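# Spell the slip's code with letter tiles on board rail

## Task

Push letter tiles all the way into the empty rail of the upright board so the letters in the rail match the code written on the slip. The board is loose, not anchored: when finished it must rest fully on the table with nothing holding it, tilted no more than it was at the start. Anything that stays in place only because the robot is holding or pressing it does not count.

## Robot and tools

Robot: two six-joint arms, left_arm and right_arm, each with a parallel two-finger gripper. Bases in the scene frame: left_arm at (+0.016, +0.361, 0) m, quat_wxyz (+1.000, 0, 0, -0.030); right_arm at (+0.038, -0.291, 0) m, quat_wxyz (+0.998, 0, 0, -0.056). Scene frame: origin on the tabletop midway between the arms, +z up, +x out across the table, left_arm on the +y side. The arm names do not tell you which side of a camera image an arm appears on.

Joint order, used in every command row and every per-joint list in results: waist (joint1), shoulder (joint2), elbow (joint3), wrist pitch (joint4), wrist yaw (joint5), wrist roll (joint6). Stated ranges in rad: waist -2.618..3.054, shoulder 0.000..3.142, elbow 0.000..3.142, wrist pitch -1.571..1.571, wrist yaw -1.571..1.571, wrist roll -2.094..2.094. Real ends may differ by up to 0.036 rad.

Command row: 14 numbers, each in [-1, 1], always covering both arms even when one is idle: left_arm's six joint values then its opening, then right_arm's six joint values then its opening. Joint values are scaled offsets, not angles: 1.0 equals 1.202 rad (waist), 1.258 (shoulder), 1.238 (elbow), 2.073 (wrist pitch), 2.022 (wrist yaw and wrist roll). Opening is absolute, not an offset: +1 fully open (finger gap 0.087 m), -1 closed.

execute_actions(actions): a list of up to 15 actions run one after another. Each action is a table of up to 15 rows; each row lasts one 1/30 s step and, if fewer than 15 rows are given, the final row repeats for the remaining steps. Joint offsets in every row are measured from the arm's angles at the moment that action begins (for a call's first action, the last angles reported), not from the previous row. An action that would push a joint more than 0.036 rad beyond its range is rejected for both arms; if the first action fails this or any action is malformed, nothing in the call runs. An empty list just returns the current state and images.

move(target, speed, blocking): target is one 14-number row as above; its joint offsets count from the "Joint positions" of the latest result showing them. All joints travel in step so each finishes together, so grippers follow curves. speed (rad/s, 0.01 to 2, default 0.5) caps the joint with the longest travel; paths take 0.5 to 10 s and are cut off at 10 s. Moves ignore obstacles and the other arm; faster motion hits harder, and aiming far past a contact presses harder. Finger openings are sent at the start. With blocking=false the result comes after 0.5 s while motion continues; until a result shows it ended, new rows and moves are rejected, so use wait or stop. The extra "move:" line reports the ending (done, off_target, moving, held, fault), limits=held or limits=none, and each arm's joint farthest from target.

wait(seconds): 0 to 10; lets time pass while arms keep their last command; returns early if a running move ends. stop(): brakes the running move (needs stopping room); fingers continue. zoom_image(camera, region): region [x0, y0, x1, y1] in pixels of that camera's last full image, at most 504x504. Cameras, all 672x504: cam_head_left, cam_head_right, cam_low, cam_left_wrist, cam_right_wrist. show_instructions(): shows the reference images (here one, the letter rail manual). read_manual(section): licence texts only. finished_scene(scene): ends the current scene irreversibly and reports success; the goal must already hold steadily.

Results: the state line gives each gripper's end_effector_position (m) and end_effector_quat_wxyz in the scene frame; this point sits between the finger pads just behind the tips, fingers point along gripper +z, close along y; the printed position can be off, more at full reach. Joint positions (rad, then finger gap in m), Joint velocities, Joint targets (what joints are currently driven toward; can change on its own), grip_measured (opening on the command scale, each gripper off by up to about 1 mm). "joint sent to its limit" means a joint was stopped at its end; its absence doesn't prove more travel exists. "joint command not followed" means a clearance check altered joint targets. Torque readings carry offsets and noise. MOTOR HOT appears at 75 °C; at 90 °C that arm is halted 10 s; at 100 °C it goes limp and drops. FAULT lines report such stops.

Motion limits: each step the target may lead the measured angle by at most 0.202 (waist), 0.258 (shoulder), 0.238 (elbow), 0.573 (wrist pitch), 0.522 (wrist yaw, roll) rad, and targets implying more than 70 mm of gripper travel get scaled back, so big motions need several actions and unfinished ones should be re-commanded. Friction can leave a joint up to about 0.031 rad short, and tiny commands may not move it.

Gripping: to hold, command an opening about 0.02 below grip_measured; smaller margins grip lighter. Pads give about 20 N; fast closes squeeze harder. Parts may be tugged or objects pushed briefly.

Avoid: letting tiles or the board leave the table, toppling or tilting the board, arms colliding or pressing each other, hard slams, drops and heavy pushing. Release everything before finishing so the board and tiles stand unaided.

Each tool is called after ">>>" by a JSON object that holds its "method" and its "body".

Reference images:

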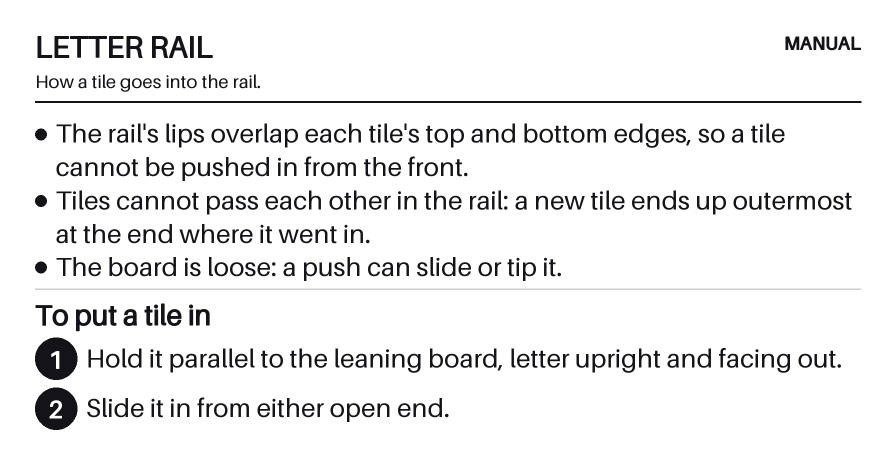

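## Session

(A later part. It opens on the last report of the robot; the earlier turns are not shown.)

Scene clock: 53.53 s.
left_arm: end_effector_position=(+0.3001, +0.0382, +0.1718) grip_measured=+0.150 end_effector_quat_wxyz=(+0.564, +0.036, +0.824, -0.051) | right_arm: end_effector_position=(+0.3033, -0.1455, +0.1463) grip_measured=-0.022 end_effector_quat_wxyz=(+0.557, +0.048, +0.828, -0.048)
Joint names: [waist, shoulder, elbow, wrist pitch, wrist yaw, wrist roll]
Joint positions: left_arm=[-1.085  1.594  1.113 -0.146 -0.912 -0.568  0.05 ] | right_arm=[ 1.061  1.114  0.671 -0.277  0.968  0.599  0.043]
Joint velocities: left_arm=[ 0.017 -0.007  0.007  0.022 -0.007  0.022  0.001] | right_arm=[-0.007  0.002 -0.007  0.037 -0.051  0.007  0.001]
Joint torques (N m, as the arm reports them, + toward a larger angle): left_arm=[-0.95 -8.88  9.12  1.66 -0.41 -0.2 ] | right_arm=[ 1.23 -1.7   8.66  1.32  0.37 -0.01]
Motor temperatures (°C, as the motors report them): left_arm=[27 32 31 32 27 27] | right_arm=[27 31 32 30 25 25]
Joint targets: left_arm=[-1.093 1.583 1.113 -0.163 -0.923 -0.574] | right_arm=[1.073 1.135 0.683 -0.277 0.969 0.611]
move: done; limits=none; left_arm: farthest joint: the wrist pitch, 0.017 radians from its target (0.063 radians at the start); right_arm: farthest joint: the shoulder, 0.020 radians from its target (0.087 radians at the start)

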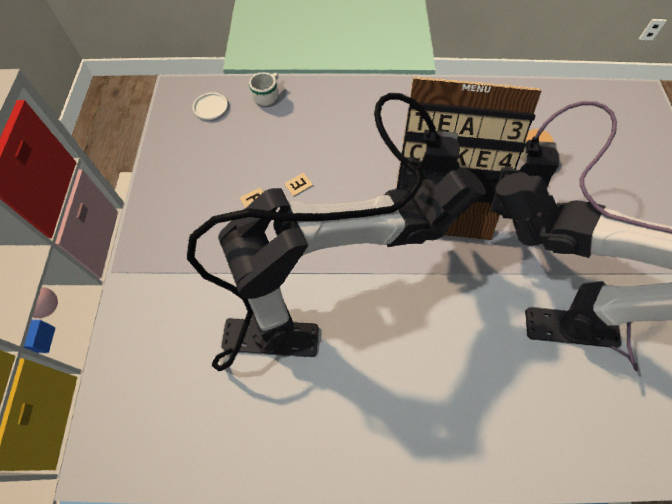

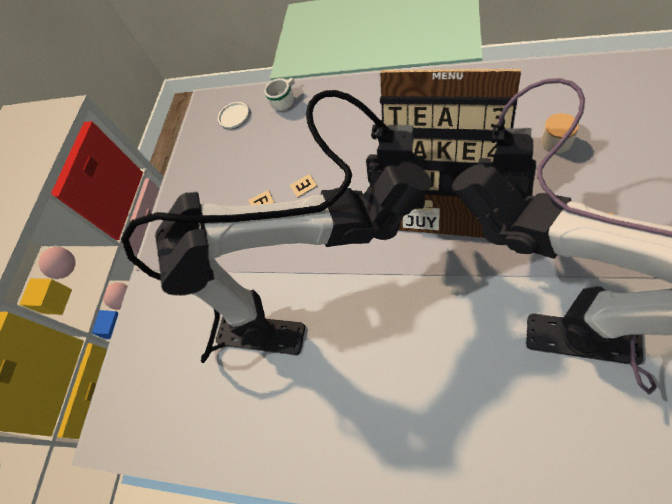

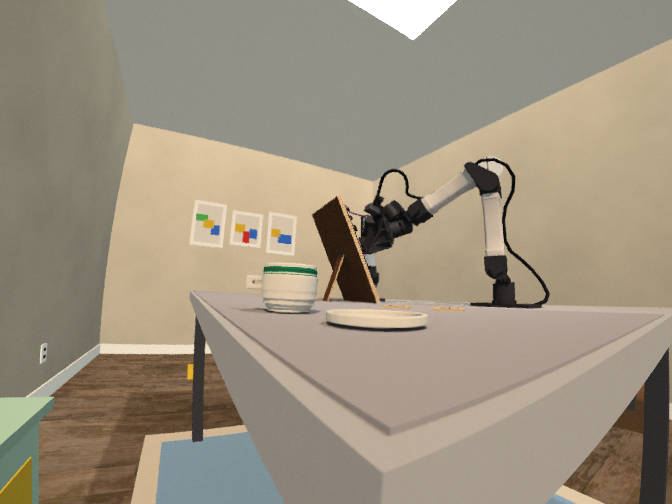

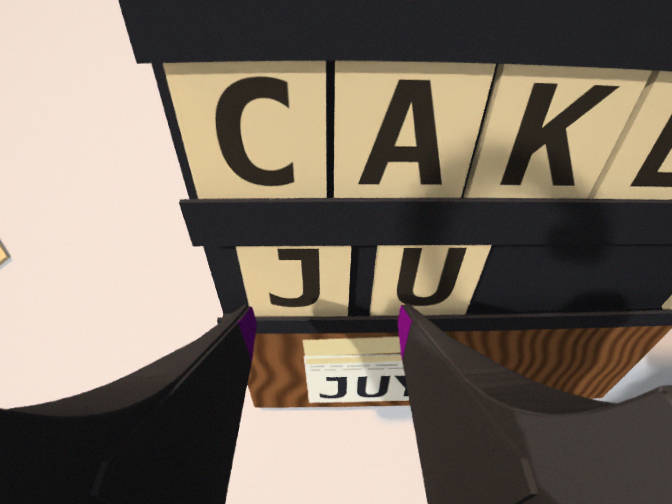

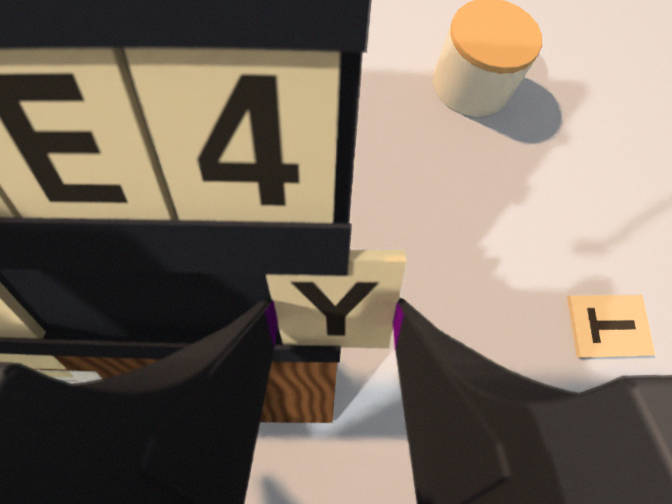

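>>> {"method": "move", "body": {"target": [0,-0.4,-0.3,0,0,0,0.15,0.068,0.149,0.122,-0.036,0.021,0.066,-0.12], "speed": 0.6}}

>>> {"method": "move", "body": {"target": [0,0,0,0,0,0,0.15,0.058,0.147,0.127,-0.032,0.024,0.047,-0.12], "speed": 0.25}}

>>> {"method": "execute_actions", "body": {"actions": [[[0,0,0,0,0,0,0.15,0,0,0,0,0,0,0.2]]]}}

>>> {"method": "move", "body": {"target": [0,0,0,0,0,0,0.15,0.13,-0.07,0,-0.06,0.055,0.07,0.2], "speed": 0.3}}

Scene clock: 55.33 s.
left_arm: end_effector_position=(+0.2594, +0.1281, +0.2026) grip_measured=+0.150 end_effector_quat_wxyz=(+0.590, -0.002, +0.800, -0.107) | right_arm: end_effector_position=(+0.3083, -0.1056, +0.1474) grip_measured=-0.022 end_effector_quat_wxyz=(+0.551, +0.056, +0.832, -0.039)
Joint names: [waist, shoulder, elbow, wrist pitch, wrist yaw, wrist roll]
Joint positions: left_arm=[-1.085  1.103  0.767 -0.139 -0.913 -0.568  0.05 ] | right_arm=[ 1.13   1.283  0.808 -0.336  1.002  0.722  0.043]
Joint velocities: left_arm=[-0.042 -0.007  0.002  0.007 -0.037 -0.037 -0.   ] | right_arm=[-0.017  0.007  0.002  0.007 -0.037 -0.007  0.001]
Joint torques (N m, as the arm reports them, + toward a larger angle): left_arm=[-0.35 -4.4   6.79  1.85 -0.23 -0.12] | right_arm=[ 1.24 -3.33  8.78  1.09  0.52 -0.03]
Motor temperatures (°C, as the motors report them): left_arm=[27 32 31 32 27 27] | right_arm=[27 31 32 31 25 25]
Joint targets: left_arm=[-1.085 1.091 0.741 -0.146 -0.912 -0.568] | right_arm=[1.143 1.302 0.822 -0.351 1.010 0.733]
move: off_target (left_arm); limits=none; left_arm: farthest joint: the elbow, 0.025 radians from its target (0.371 radians at the start); right_arm: farthest joint: the shoulder, 0.018 radians from its target (0.187 radians at the start)

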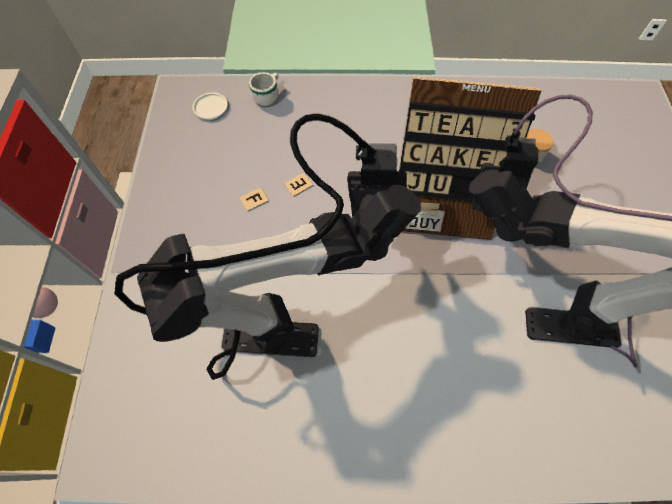

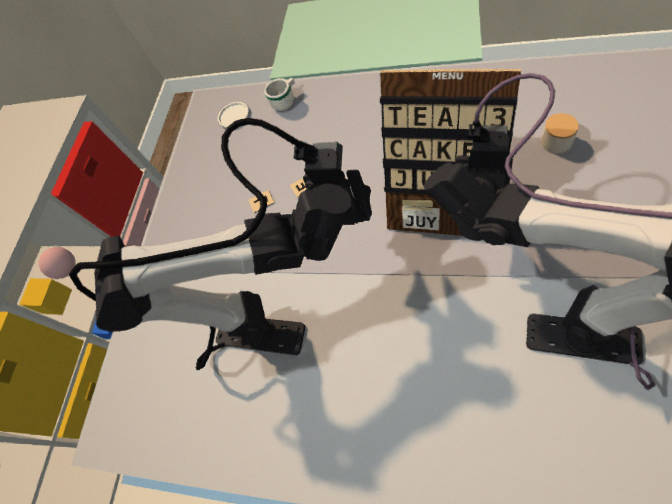

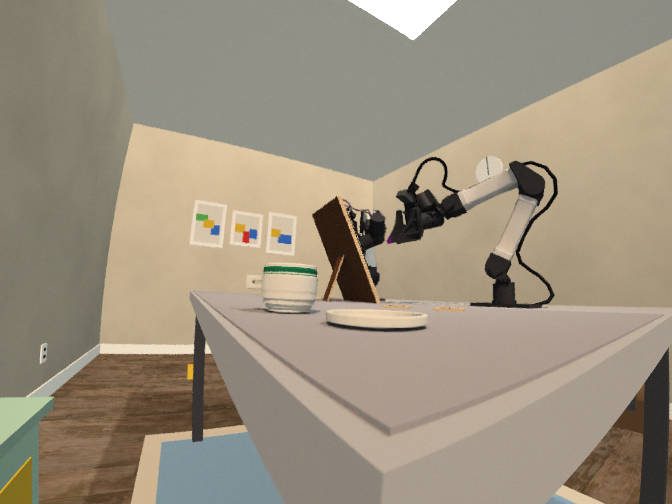

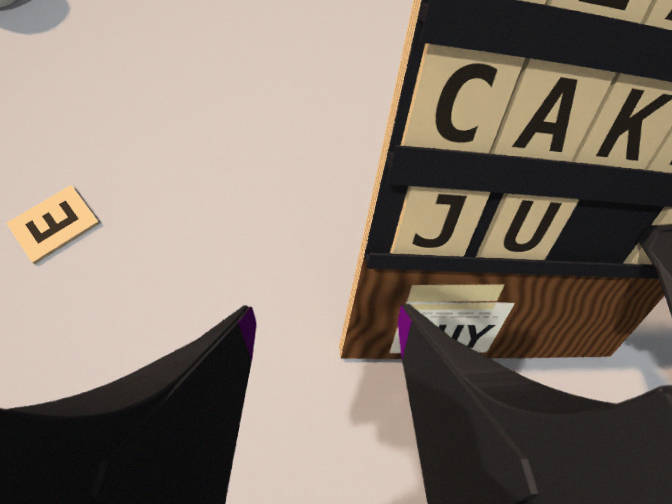

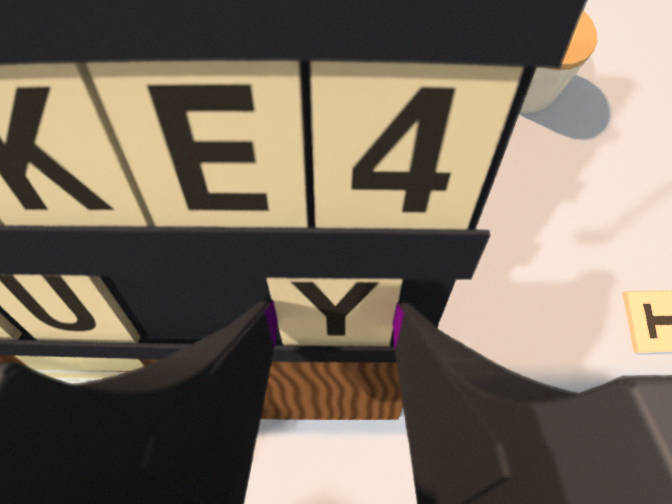

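Scene clock: 56.63 s.
left_arm: end_effector_position=(+0.2594, +0.1281, +0.2026) grip_measured=+0.150 end_effector_quat_wxyz=(+0.590, -0.002, +0.800, -0.107) | right_arm: end_effector_position=(+0.3136, -0.0647, +0.1473) grip_measured=-0.022 end_effector_quat_wxyz=(+0.550, +0.056, +0.833, -0.037)
Joint names: [waist, shoulder, elbow, wrist pitch, wrist yaw, wrist roll]
Joint positions: left_arm=[-1.085  1.103  0.767 -0.139 -0.913 -0.568  0.05 ] | right_arm=[ 1.189  1.449  0.953 -0.386  1.037  0.807  0.043]
Joint velocities: left_arm=[-0.007 -0.022  0.002 -0.051  0.007 -0.037  0.   ] | right_arm=[-0.012  0.002  0.002  0.022  0.022  0.022  0.   ]
Joint torques (N m, as the arm reports them, + toward a larger angle): left_arm=[-0.36 -3.4   9.36  1.93 -0.24 -0.13] | right_arm=[ 0.94 -4.76  8.53  0.99  0.59  0.03]
Motor temperatures (°C, as the motors report them): left_arm=[27 32 31 33 27 27] | right_arm=[27 31 33 31 25 25]
Joint targets: left_arm=[-1.085 1.103 0.767 -0.139 -0.913 -0.568] | right_arm=[1.200 1.468 0.966 -0.402 1.051 0.817]
move: done; limits=none; left_arm: farthest joint: the waist, 0.000 radians from its target (0.000 radians at the start); right_arm: farthest joint: the shoulder, 0.019 radians from its target (0.184 radians at the start)

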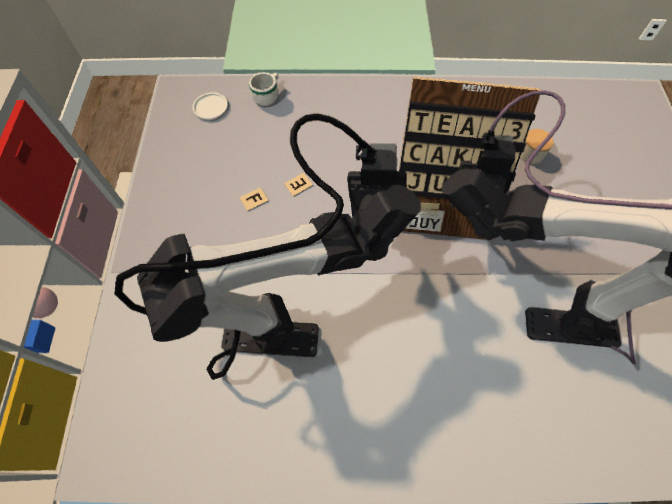

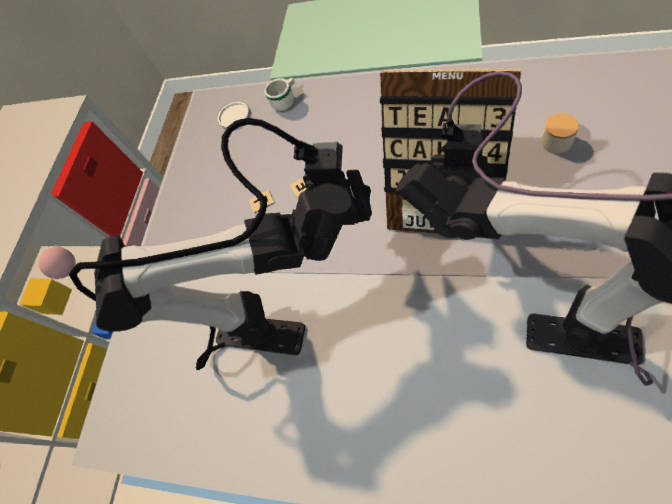

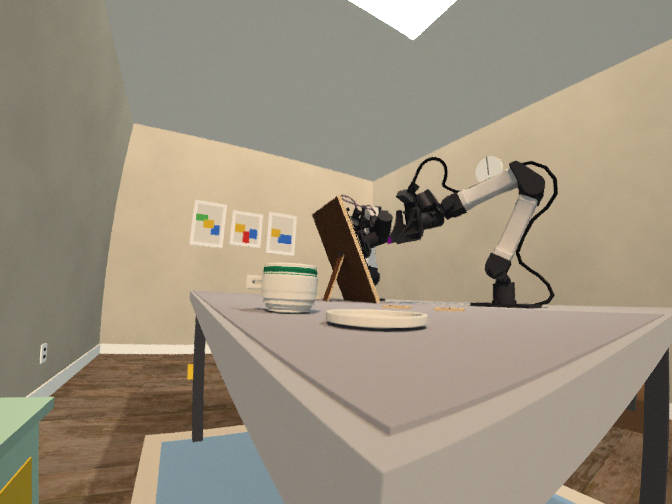

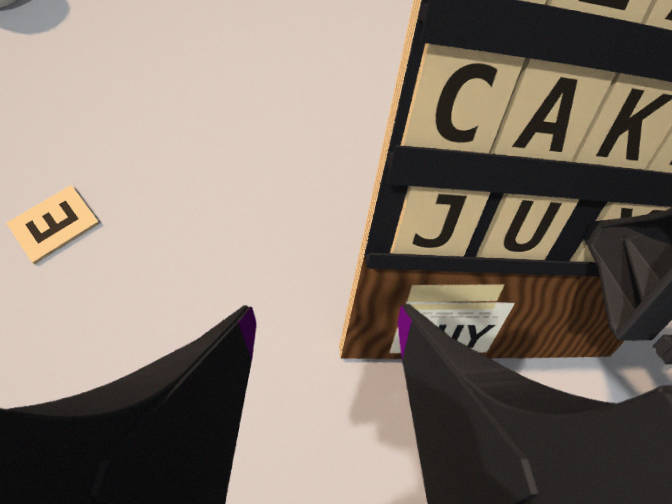

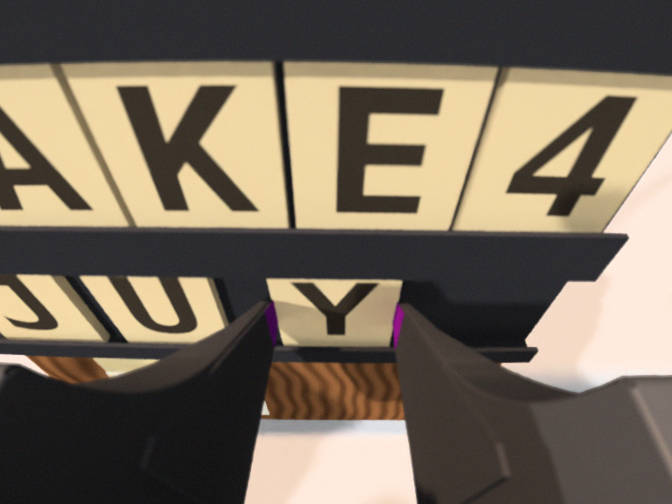

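Scene clock: 57.13 s.
left_arm: end_effector_position=(+0.2594, +0.1281, +0.2026) grip_measured=+0.150 end_effector_quat_wxyz=(+0.590, -0.002, +0.800, -0.107) | right_arm: end_effector_position=(+0.3136, -0.0647, +0.1473) grip_measured=+0.200 end_effector_quat_wxyz=(+0.550, +0.056, +0.833, -0.037)
Joint names: [waist, shoulder, elbow, wrist pitch, wrist yaw, wrist roll]
Joint positions: left_arm=[-1.085  1.103  0.767 -0.139 -0.913 -0.568  0.05 ] | right_arm=[ 1.189  1.449  0.953 -0.386  1.037  0.807  0.052]
Joint velocities: left_arm=[-0.002 -0.007  0.007 -0.007 -0.007 -0.007 -0.   ] | right_arm=[ 0.012 -0.002 -0.002 -0.051 -0.051  0.007  0.   ]
Joint torques (N m, as the arm reports them, + toward a larger angle): left_arm=[-0.34 -3.38  9.36  1.93 -0.23 -0.13] | right_arm=[-0.02 -6.63  7.63  1.2   0.43 -0.03]
Motor temperatures (°C, as the motors report them): left_arm=[27 32 31 33 27 27] | right_arm=[27 31 33 31 25 25]
Joint targets: left_arm=[-1.085 1.103 0.767 -0.139 -0.913 -0.568] | right_arm=[1.189 1.449 0.953 -0.386 1.037 0.807]

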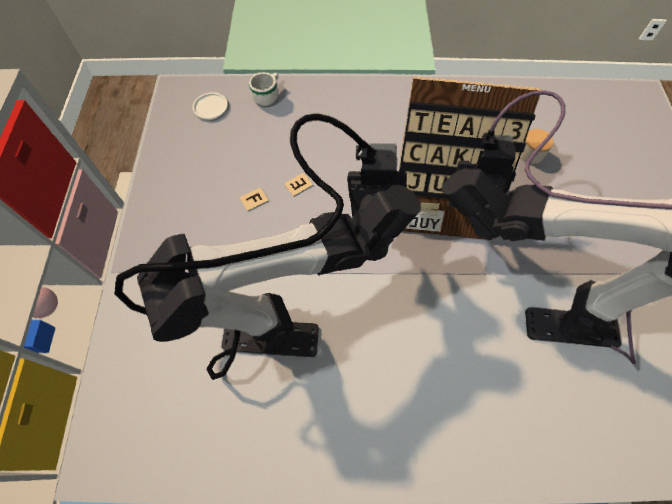

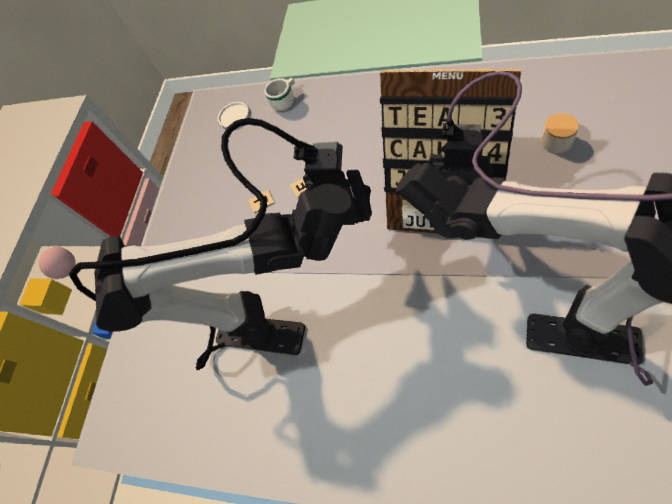

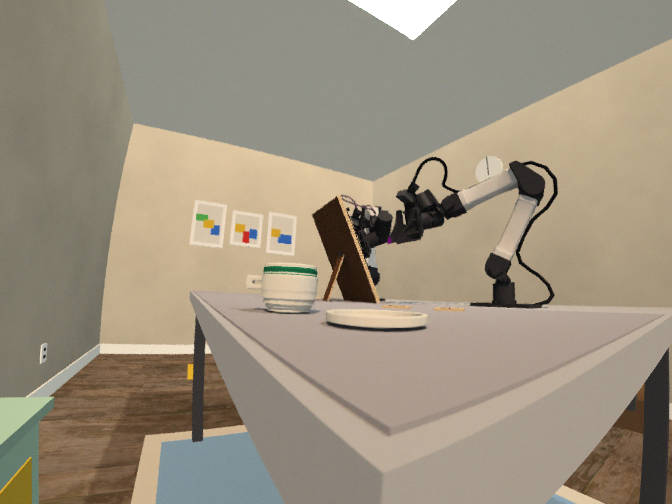

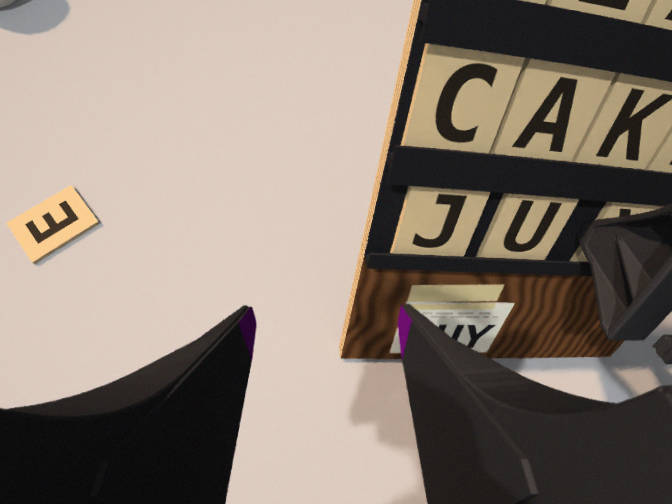

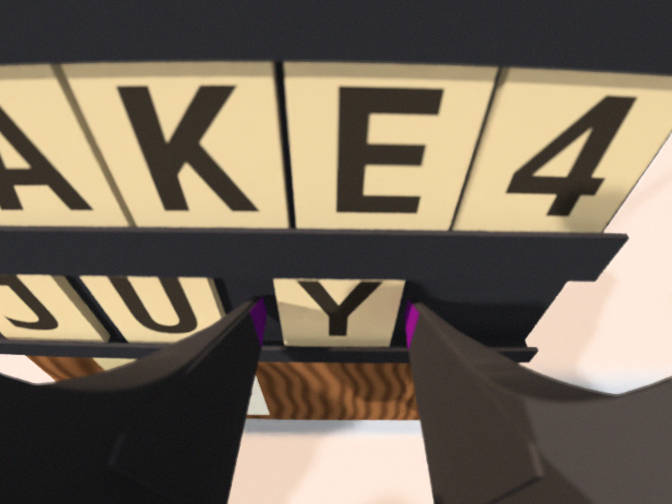

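Scene clock: 58.33 s.
left_arm: end_effector_position=(+0.2594, +0.1281, +0.2026) grip_measured=+0.150 end_effector_quat_wxyz=(+0.590, -0.002, +0.800, -0.107) | right_arm: end_effector_position=(+0.2779, -0.0530, +0.1710) grip_measured=+0.200 end_effector_quat_wxyz=(+0.578, +0.058, +0.814, -0.001)
Joint names: [waist, shoulder, elbow, wrist pitch, wrist yaw, wrist roll]
Joint positions: left_arm=[-1.085  1.103  0.767 -0.139 -0.913 -0.568  0.05 ] | right_arm=[ 1.337  1.374  0.953 -0.495  1.14   0.938  0.052]
Joint velocities: left_arm=[-0.012  0.007  0.012 -0.037 -0.095  0.007 -0.001] | right_arm=[ 0.017  0.007 -0.027  0.007 -0.022 -0.051 -0.001]
Joint torques (N m, as the arm reports them, + toward a larger angle): left_arm=[-0.35 -3.37  9.35  1.93 -0.24 -0.13] | right_arm=[ 0.8  -7.16  7.42  0.91  0.57 -0.04]
Motor temperatures (°C, as the motors report them): left_arm=[27 32 31 33 27 27] | right_arm=[27 31 33 31 25 25]
Joint targets: left_arm=[-1.085 1.103 0.767 -0.139 -0.913 -0.568] | right_arm=[1.345 1.361 0.953 -0.510 1.149 0.949]
move: done; limits=none; left_arm: farthest joint: the waist, 0.000 radians from its target (0.000 radians at the start); right_arm: farthest joint: the wrist pitch, 0.015 radians from its target (0.125 radians at the start)

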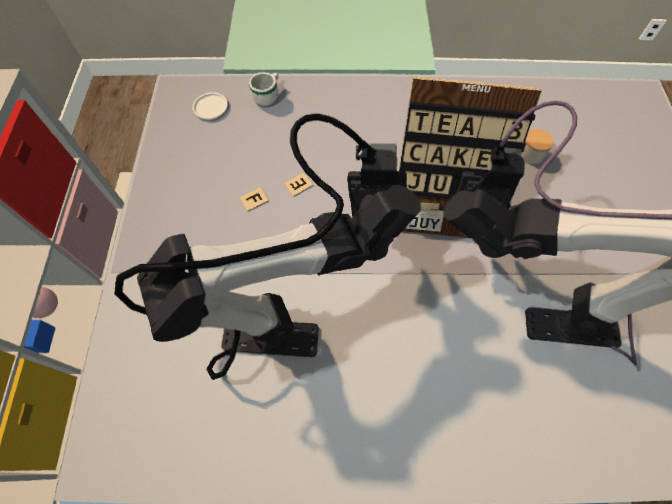

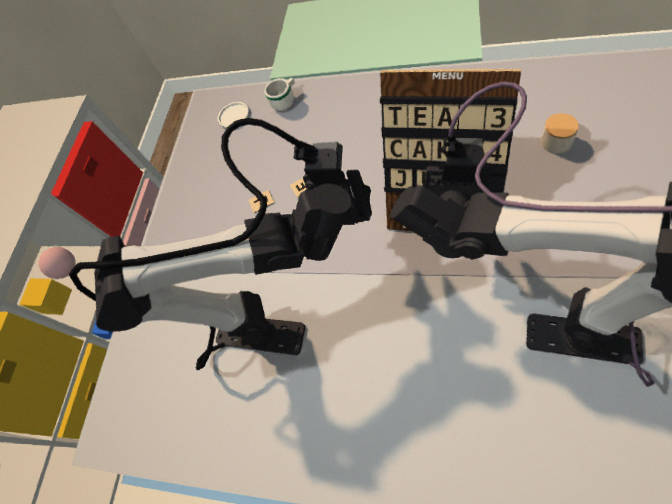

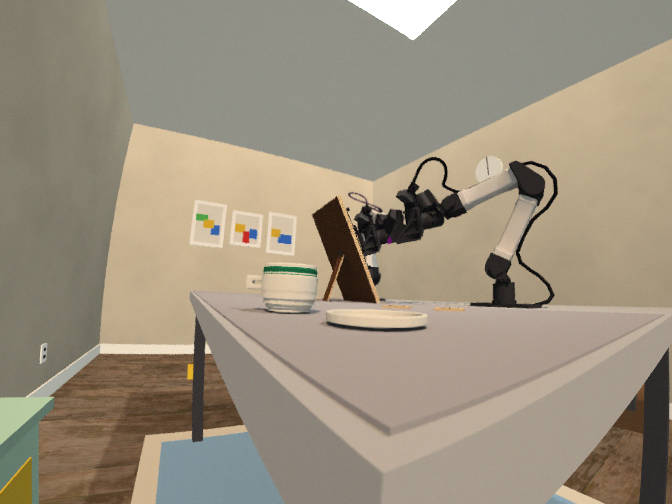

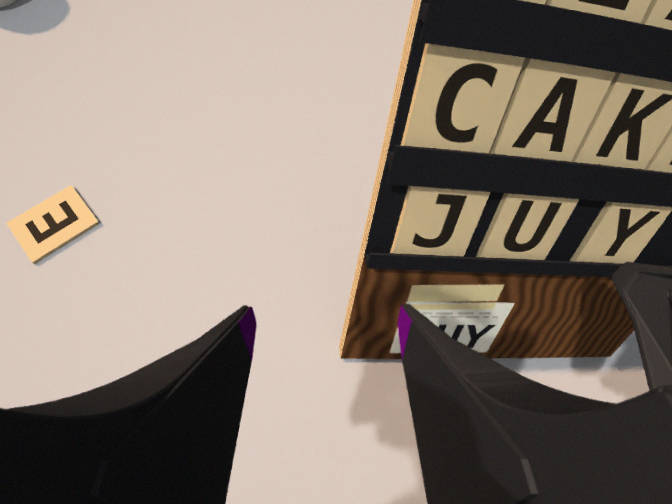

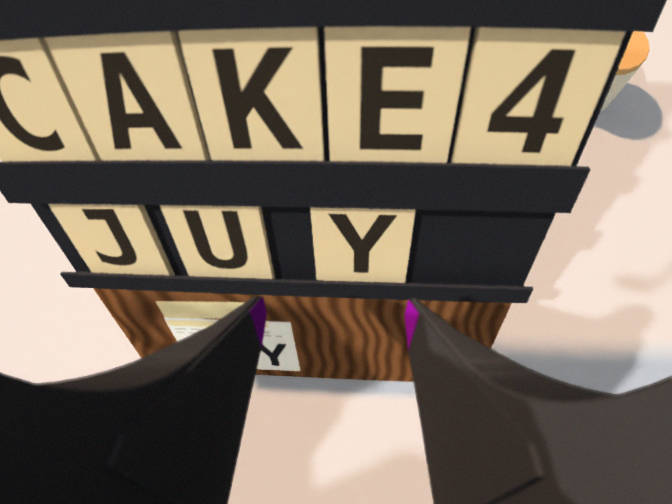

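>>> {"method": "finished_scene", "body": {"scene": 1}}

The scene is finished: the task was done.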